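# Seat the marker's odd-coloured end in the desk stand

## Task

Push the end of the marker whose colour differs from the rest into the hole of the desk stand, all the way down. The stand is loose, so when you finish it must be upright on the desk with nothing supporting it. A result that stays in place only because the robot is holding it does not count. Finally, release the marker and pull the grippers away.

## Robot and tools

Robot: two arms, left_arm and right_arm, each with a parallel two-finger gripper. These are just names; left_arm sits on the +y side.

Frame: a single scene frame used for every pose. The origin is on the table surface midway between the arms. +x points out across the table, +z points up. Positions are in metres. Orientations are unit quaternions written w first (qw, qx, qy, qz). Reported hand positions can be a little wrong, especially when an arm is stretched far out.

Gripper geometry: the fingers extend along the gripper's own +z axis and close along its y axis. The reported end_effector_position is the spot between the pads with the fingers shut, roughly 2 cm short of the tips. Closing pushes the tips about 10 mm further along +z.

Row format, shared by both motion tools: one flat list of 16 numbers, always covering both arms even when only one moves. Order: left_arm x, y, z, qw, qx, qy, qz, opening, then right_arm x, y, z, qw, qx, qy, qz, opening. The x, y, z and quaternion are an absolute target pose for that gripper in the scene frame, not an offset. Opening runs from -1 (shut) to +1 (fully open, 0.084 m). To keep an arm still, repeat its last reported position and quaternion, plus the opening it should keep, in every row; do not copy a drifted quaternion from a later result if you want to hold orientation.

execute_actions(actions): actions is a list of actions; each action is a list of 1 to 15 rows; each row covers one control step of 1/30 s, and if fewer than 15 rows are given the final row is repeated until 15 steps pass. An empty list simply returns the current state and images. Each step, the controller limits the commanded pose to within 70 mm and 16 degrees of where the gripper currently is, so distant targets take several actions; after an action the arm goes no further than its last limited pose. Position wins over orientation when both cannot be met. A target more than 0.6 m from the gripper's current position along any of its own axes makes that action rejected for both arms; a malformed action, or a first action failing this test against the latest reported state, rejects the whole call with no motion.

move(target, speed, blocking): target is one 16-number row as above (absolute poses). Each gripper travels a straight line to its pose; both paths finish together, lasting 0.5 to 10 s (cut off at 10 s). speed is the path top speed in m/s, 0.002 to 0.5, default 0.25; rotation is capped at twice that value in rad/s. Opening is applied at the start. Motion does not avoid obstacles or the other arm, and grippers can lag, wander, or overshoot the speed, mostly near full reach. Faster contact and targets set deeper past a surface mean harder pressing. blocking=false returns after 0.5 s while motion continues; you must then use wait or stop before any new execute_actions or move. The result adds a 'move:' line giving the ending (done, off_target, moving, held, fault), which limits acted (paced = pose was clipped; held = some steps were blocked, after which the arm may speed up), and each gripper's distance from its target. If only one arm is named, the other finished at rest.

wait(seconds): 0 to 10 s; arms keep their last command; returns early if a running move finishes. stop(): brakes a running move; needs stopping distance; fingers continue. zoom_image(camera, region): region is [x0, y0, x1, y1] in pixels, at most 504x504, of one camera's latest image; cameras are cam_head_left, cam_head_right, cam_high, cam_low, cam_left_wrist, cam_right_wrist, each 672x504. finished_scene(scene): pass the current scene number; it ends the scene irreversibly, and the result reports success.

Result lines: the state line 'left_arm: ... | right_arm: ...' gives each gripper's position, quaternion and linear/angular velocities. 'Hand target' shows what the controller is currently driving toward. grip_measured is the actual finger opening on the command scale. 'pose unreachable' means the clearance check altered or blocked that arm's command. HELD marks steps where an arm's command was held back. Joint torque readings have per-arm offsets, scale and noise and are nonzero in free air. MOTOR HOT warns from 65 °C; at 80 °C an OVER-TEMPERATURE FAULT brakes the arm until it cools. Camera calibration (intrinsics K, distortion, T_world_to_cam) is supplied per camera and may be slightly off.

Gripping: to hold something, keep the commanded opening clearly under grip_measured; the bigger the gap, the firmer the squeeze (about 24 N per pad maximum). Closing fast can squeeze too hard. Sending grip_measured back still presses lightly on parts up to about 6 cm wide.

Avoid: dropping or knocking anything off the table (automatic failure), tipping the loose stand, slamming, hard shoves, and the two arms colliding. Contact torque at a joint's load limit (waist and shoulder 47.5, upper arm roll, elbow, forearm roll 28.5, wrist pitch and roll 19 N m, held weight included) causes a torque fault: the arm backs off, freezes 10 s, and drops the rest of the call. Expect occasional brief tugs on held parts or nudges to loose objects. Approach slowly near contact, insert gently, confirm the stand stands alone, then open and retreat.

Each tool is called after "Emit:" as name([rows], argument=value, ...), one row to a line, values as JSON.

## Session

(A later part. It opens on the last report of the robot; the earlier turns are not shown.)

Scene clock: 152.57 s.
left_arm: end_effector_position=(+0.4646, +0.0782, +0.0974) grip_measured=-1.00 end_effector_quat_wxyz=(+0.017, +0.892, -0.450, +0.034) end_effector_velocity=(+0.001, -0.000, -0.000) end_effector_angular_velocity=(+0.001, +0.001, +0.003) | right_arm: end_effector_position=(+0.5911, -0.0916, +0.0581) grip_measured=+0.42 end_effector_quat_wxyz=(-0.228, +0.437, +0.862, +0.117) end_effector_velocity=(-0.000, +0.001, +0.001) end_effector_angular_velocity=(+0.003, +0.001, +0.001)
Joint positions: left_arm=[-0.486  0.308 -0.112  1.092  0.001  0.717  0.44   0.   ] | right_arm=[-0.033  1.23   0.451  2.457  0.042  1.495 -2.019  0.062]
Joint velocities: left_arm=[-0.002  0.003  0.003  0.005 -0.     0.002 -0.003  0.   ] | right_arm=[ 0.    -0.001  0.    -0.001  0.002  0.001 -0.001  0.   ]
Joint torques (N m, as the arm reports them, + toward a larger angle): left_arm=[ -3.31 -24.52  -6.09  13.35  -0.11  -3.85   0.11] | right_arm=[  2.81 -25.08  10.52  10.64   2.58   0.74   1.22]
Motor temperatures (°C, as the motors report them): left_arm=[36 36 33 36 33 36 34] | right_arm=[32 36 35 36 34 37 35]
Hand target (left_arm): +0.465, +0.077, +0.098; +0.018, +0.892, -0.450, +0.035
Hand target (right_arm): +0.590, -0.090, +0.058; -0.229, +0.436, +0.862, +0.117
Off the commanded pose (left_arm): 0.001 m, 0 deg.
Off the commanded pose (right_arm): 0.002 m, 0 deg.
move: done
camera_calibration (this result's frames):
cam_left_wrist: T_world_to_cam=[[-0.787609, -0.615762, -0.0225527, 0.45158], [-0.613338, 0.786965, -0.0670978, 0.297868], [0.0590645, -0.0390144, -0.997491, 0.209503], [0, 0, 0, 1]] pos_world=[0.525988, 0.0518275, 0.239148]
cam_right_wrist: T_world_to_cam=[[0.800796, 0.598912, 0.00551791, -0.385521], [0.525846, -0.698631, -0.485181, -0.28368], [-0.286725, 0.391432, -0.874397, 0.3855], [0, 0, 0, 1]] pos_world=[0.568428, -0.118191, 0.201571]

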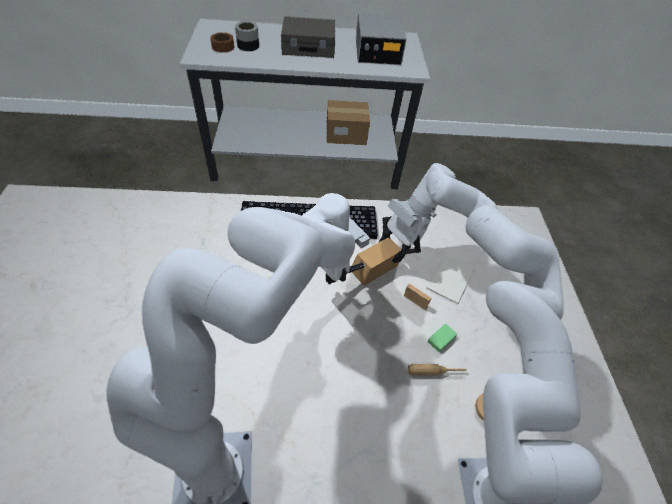

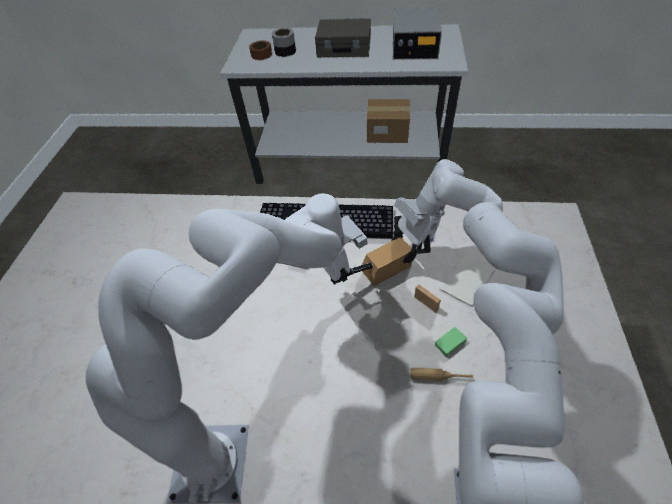

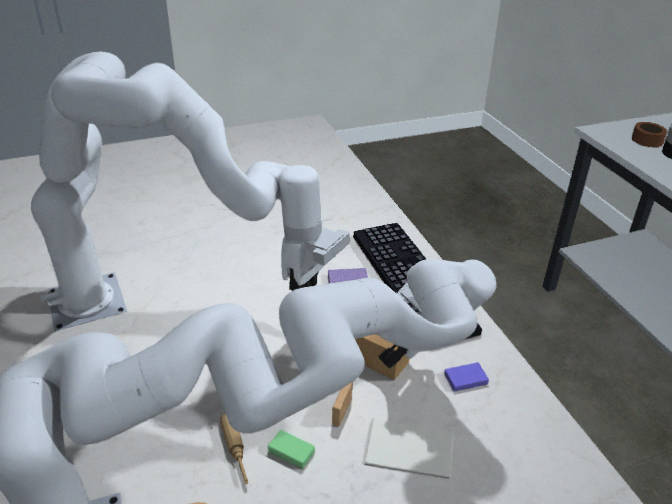

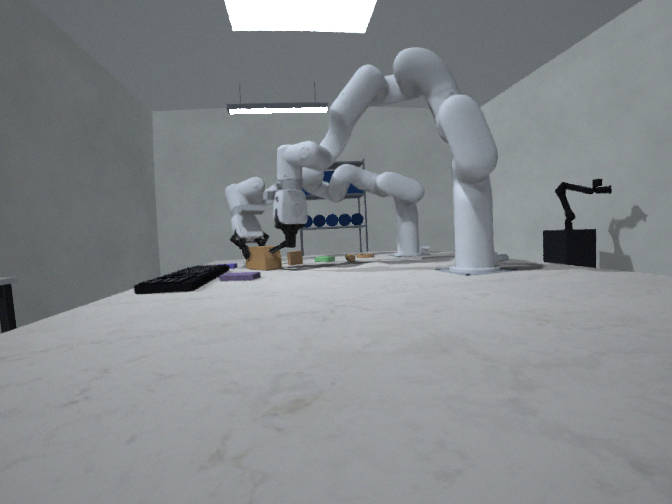

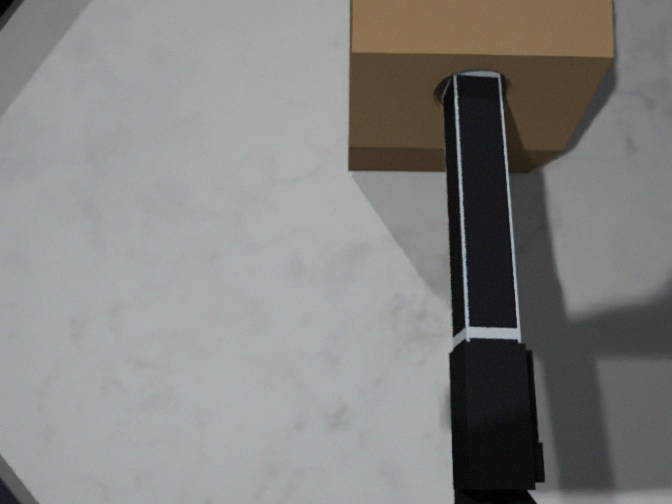

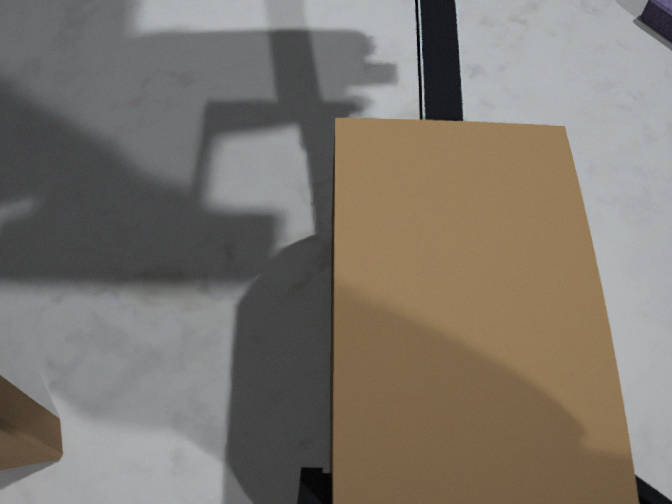

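Bottomed out. Back off gently, release, clear.

Emit:
move(target=[0.459,0.085,0.098,0.0176,0.892,-0.450,0.035,-1,0.590,-0.0897,0.058,-0.229,0.436,0.862,0.117,0.0], speed=0.01)

Emit:
move(target=[0.43,0.125,0.11,0.0176,0.892,-0.450,0.035,-1,0.590,-0.0897,0.058,-0.229,0.436,0.862,0.117,1], speed=0.1)

Emit:
move(target=[0.38,0.22,0.2,0.0176,0.892,-0.450,0.035,1,0.585,-0.095,0.17,-0.229,0.436,0.862,0.117,1], speed=0.2)

Scene clock: 157.47 s.
left_arm: end_effector_position=(+0.4595, +0.0839, +0.0986) grip_measured=-1.00 end_effector_quat_wxyz=(+0.018, +0.892, -0.451, +0.036) end_effector_velocity=(-0.002, +0.005, -0.002) end_effector_angular_velocity=(+0.004, +0.006, +0.005) | right_arm: end_effector_position=(+0.5884, -0.0869, +0.0578) grip_measured=+0.42 end_effector_quat_wxyz=(-0.231, +0.434, +0.863, +0.117) end_effector_velocity=(+0.000, -0.000, -0.001) end_effector_angular_velocity=(-0.002, +0.000, +0.000)
Joint positions: left_arm=[-0.479  0.283 -0.113  1.058 -0.004  0.703  0.451  0.   ] | right_arm=[-0.03   1.23   0.456  2.454  0.043  1.497 -2.019  0.062]
Joint velocities: left_arm=[ 0.005 -0.004  0.001 -0.009 -0.     0.002  0.001  0.   ] | right_arm=[ 0.001  0.003 -0.001  0.002 -0.001 -0.    -0.    -0.001]
Joint torques (N m, as the arm reports them, + toward a larger angle): left_arm=[ -0.07 -23.56  -1.32  10.5    0.13  -1.65   0.08] | right_arm=[ -1.2  -24.96   7.47  11.51   2.12  -0.26   0.64]
Motor temperatures (°C, as the motors report them): left_arm=[36 36 33 37 33 36 34] | right_arm=[32 36 35 35 34 37 35]
Hand target (left_arm): +0.459, +0.085, +0.098; +0.018, +0.892, -0.450, +0.035
Hand target (right_arm): +0.590, -0.090, +0.058; -0.229, +0.436, +0.862, +0.117
Off the commanded pose (left_arm): 0.001 m, 0 deg.
Off the commanded pose (right_arm): 0.003 m, 0 deg.
move: done
camera_calibration (this result's frames):
cam_left_wrist: T_world_to_cam=[[-0.788993, -0.613935, -0.023937, 0.451656], [-0.611174, 0.788241, -0.0717139, 0.289742], [0.0628958, -0.0419522, -0.997138, 0.209609], [0, 0, 0, 1]] pos_world=[0.520253, 0.0576941, 0.240599]
cam_right_wrist: T_world_to_cam=[[0.796644, 0.604435, 0.00412205, -0.383246], [0.528112, -0.692701, -0.491186, -0.279613], [-0.294035, 0.393477, -0.871045, 0.38691], [0, 0, 0, 1]] pos_world=[0.566742, -0.114281, 0.201254]

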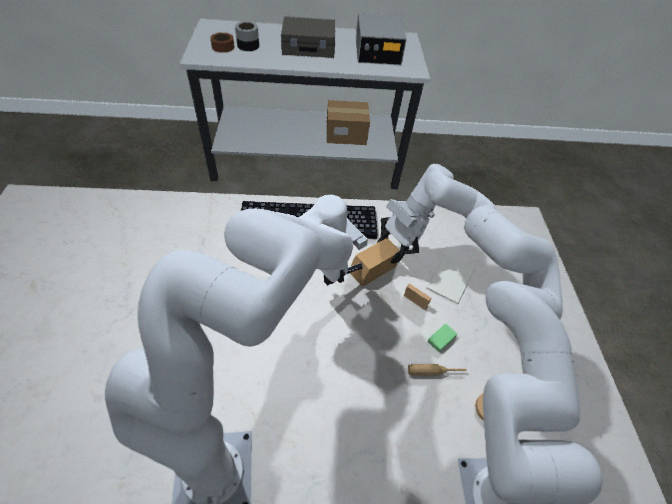

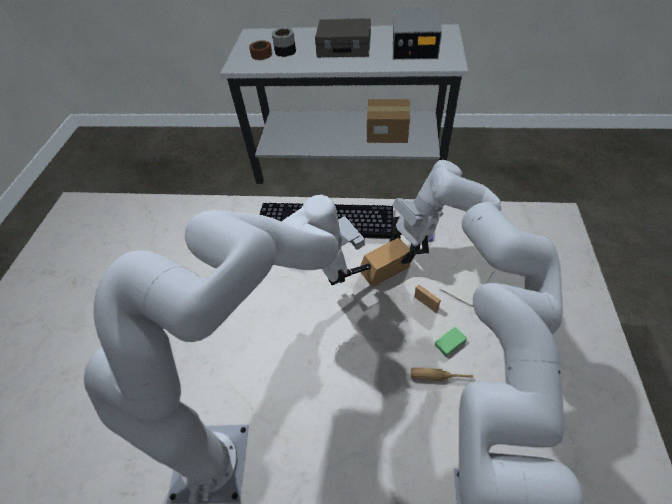

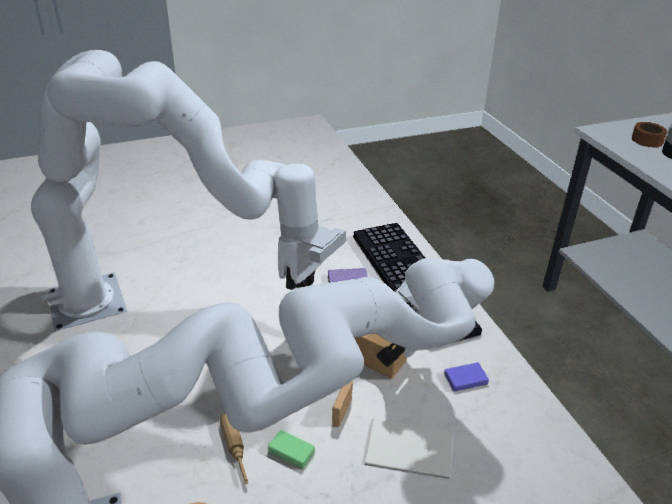

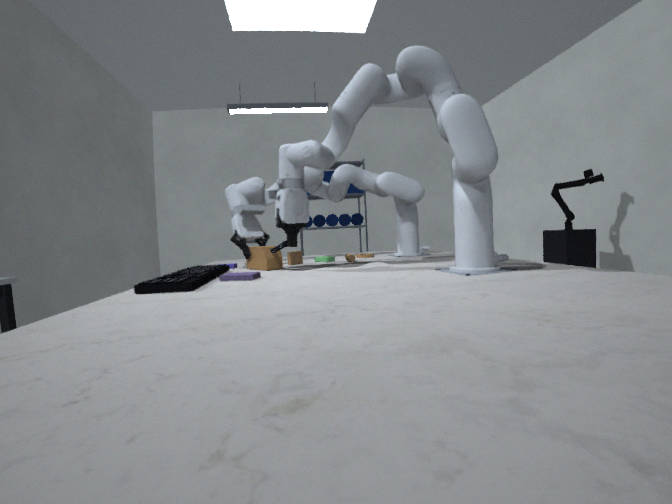

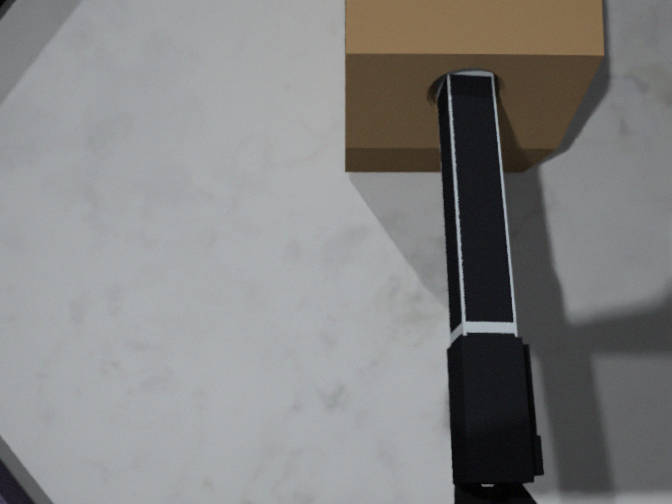

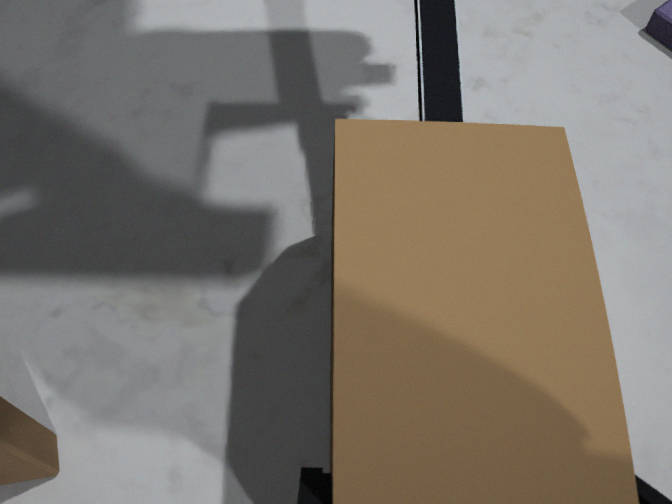

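Scene clock: 158.43 s.
left_arm: end_effector_position=(+0.4303, +0.1250, +0.1099) grip_measured=-1.00 end_effector_quat_wxyz=(+0.017, +0.892, -0.450, +0.035) end_effector_velocity=(-0.001, +0.001, +0.000) end_effector_angular_velocity=(+0.000, +0.001, -0.001) | right_arm: end_effector_position=(+0.5900, -0.0896, +0.0580) grip_measured=+1.00 end_effector_quat_wxyz=(-0.229, +0.436, +0.862, +0.117) end_effector_velocity=(-0.001, +0.001, -0.001) end_effector_angular_velocity=(-0.001, +0.001, +0.001)
Joint positions: left_arm=[-0.44   0.135 -0.101  0.894 -0.036  0.691  0.521  0.   ] | right_arm=[-0.032  1.231  0.454  2.456  0.042  1.496 -2.019  0.084]
Joint velocities: left_arm=[ 0.001 -0.005  0.    -0.006 -0.002 -0.     0.003  0.   ] | right_arm=[ 0.001  0.001 -0.    -0.001 -0.001 -0.     0.     0.   ]
Joint torques (N m, as the arm reports them, + toward a larger angle): left_arm=[ -0.66 -20.56  -0.28  10.58   0.2   -1.52   0.16] | right_arm=[ -1.78 -25.68   5.8   11.97   1.5   -0.62   1.1 ]
Motor temperatures (°C, as the motors report them): left_arm=[36 36 33 37 33 36 34] | right_arm=[32 36 35 35 34 37 35]
Hand target (left_arm): +0.430, +0.125, +0.110; +0.017, +0.892, -0.450, +0.035
Hand target (right_arm): +0.590, -0.090, +0.058; -0.229, +0.436, +0.862, +0.117
Off the commanded pose (left_arm): 0.000 m, 0 deg.
Off the commanded pose (right_arm): 0.000 m, 0 deg.
move: done
camera_calibration (this result's frames):
cam_left_wrist: T_world_to_cam=[[-0.788529, -0.614539, -0.0237599, 0.454017], [-0.611949, 0.787876, -0.0690614, 0.240409], [0.0611608, -0.039917, -0.997329, 0.224962], [0, 0, 0, 1]] pos_world=[0.491365, 0.0985781, 0.251751]
cam_right_wrist: T_world_to_cam=[[0.799064, 0.601226, 0.00494404, -0.384585], [0.52681, -0.69615, -0.487695, -0.282013], [-0.289773, 0.392304, -0.873, 0.386067], [0, 0, 0, 1]] pos_world=[0.567747, -0.116556, 0.201402]

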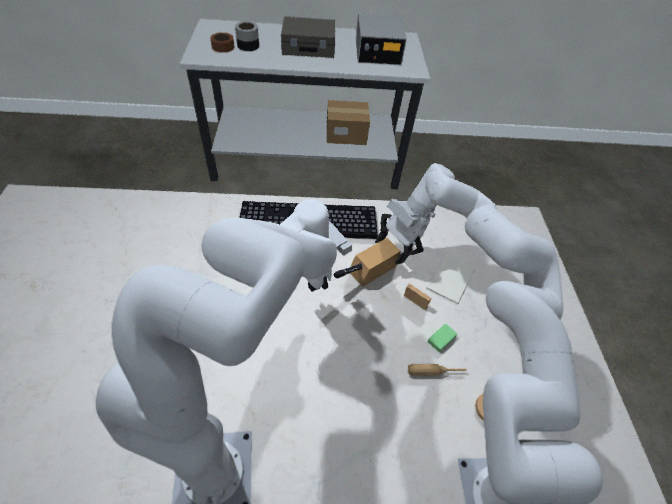

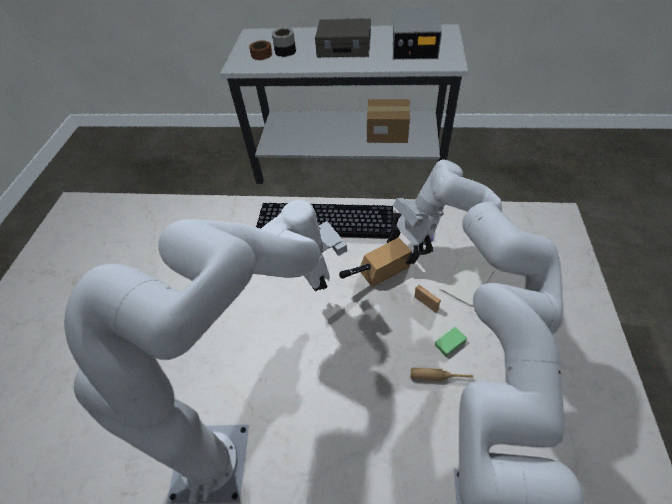

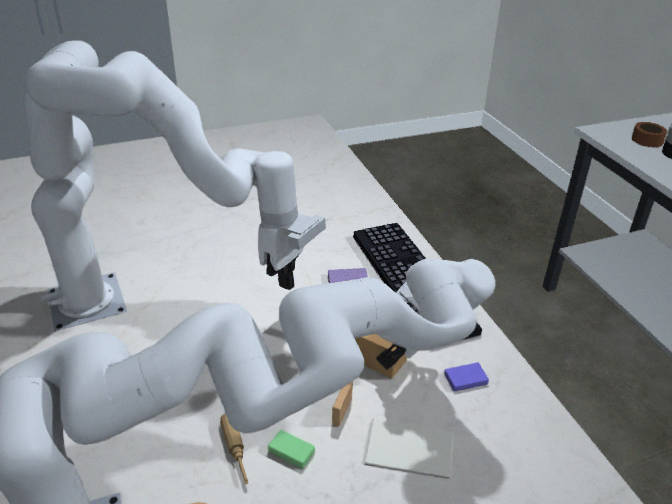

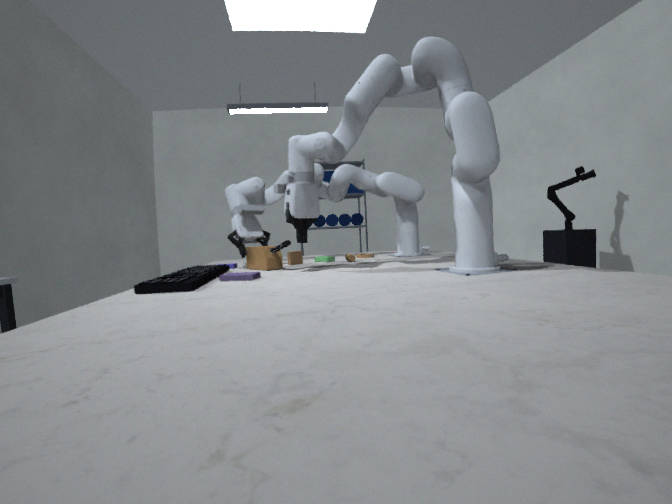

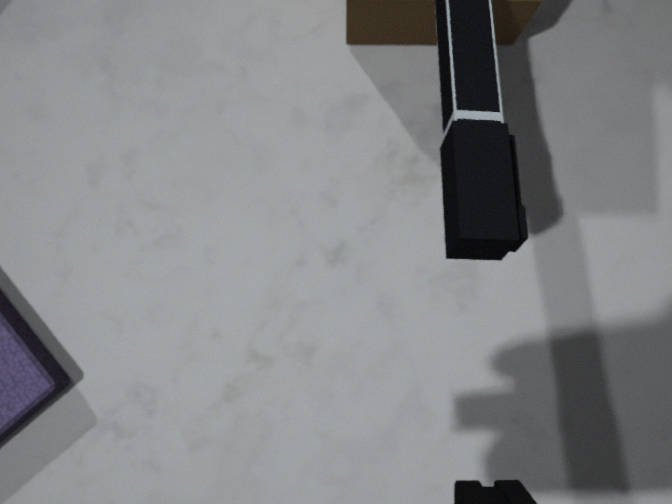

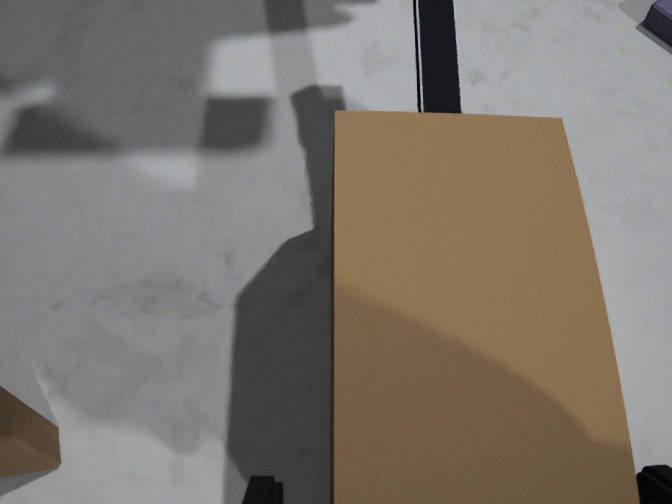

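Scene clock: 159.70 s.
left_arm: end_effector_position=(+0.3804, +0.2204, +0.1997) grip_measured=+1.00 end_effector_quat_wxyz=(+0.017, +0.892, -0.450, +0.035) end_effector_velocity=(-0.000, +0.002, +0.002) end_effector_angular_velocity=(-0.001, -0.003, -0.001) | right_arm: end_effector_position=(+0.5847, -0.0949, +0.1693) grip_measured=+1.00 end_effector_quat_wxyz=(-0.227, +0.437, +0.862, +0.119) end_effector_velocity=(+0.001, +0.000, +0.005) end_effector_angular_velocity=(+0.001, -0.008, +0.003)
Joint positions: left_arm=[-0.353 -0.269 -0.012  0.738 -0.061  0.947  0.703  0.084] | right_arm=[ 0.004  1.182  0.47   2.697  0.049  1.757 -1.948  0.084]
Joint velocities: left_arm=[ 0.001 -0.006  0.003  0.     0.001  0.004  0.004 -0.   ] | right_arm=[ 0.024  0.041 -0.     0.098 -0.008  0.045  0.001 -0.   ]
Joint torques (N m, as the arm reports them, + toward a larger angle): left_arm=[ -0.7  -13.01   0.38  11.23   0.11  -1.43  -0.01] | right_arm=[ -1.92 -25.55   4.43  11.54   2.13  -0.3    0.7 ]
Motor temperatures (°C, as the motors report them): left_arm=[36 36 33 37 33 36 34] | right_arm=[32 36 35 35 34 37 35]
Hand target (left_arm): +0.380, +0.221, +0.200; +0.017, +0.892, -0.450, +0.035
Hand target (right_arm): +0.585, -0.095, +0.170; -0.227, +0.437, +0.862, +0.119
Off the commanded pose (left_arm): 0.001 m, 0 deg.
Off the commanded pose (right_arm): 0.001 m, 0 deg.
elbow stopped short (right arm): the move would have taken joint 4 (elbow) straighter than the controller allows; a more bent joint 4 avoids this.
move: done
camera_calibration (this result's frames):
cam_left_wrist: T_world_to_cam=[[-0.78848, -0.614577, -0.0243603, 0.475549], [-0.61204, 0.787913, -0.0678271, 0.140651], [0.0608788, -0.0385709, -0.9974, 0.321194], [0, 0, 0, 1]] pos_world=[0.441491, 0.19383, 0.341484]
cam_right_wrist: T_world_to_cam=[[0.800422, 0.599358, 0.00970329, -0.379498], [0.527695, -0.696855, -0.485726, -0.229515], [-0.284362, 0.393907, -0.874057, 0.481002], [0, 0, 0, 1]] pos_world=[0.561652, -0.121954, 0.312624]

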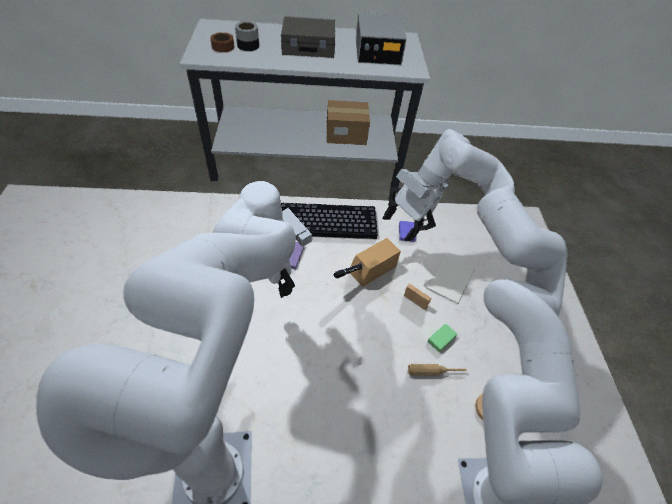

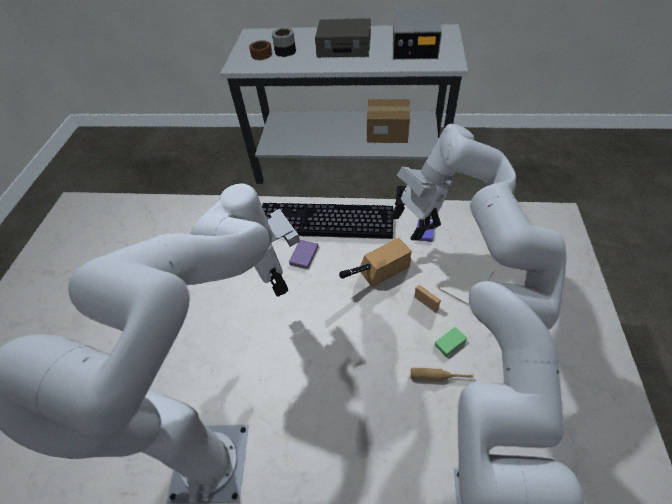

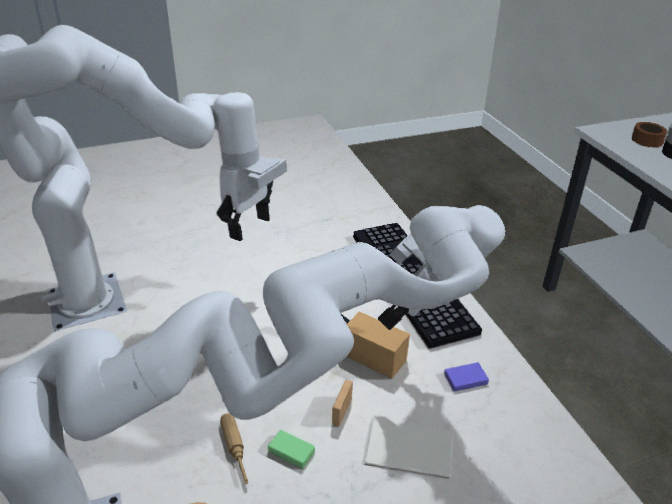

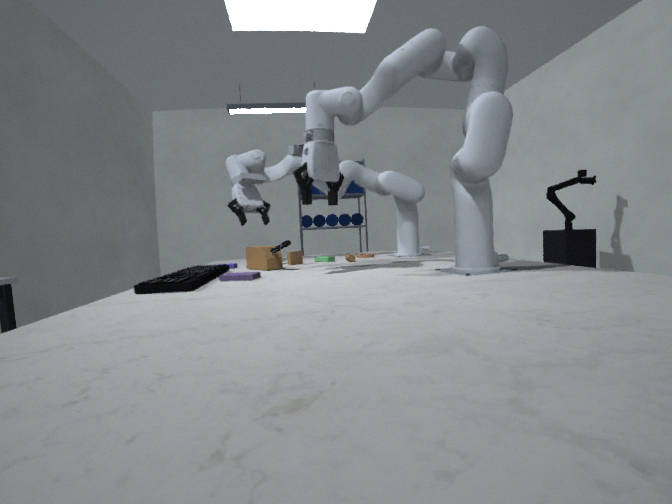

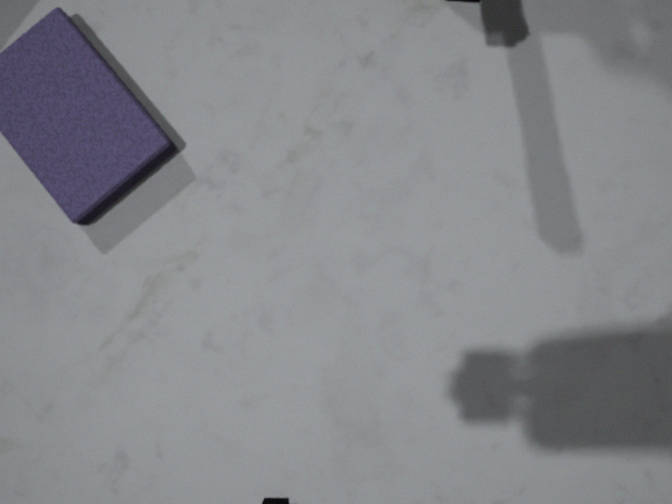

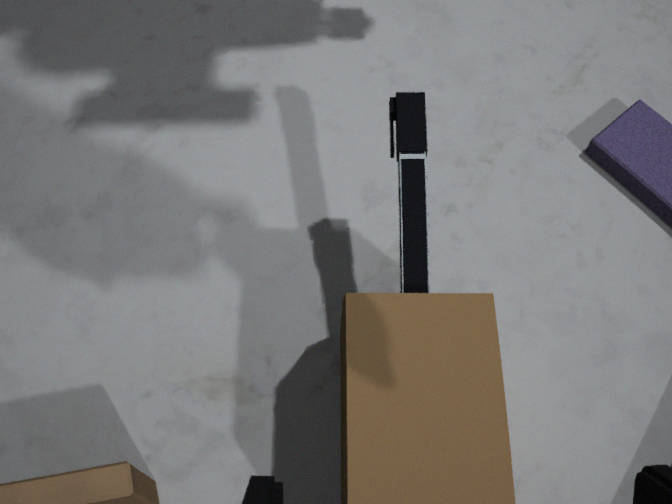

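Emit:
finished_scene(scene=1)

The scene is finished: the task was done.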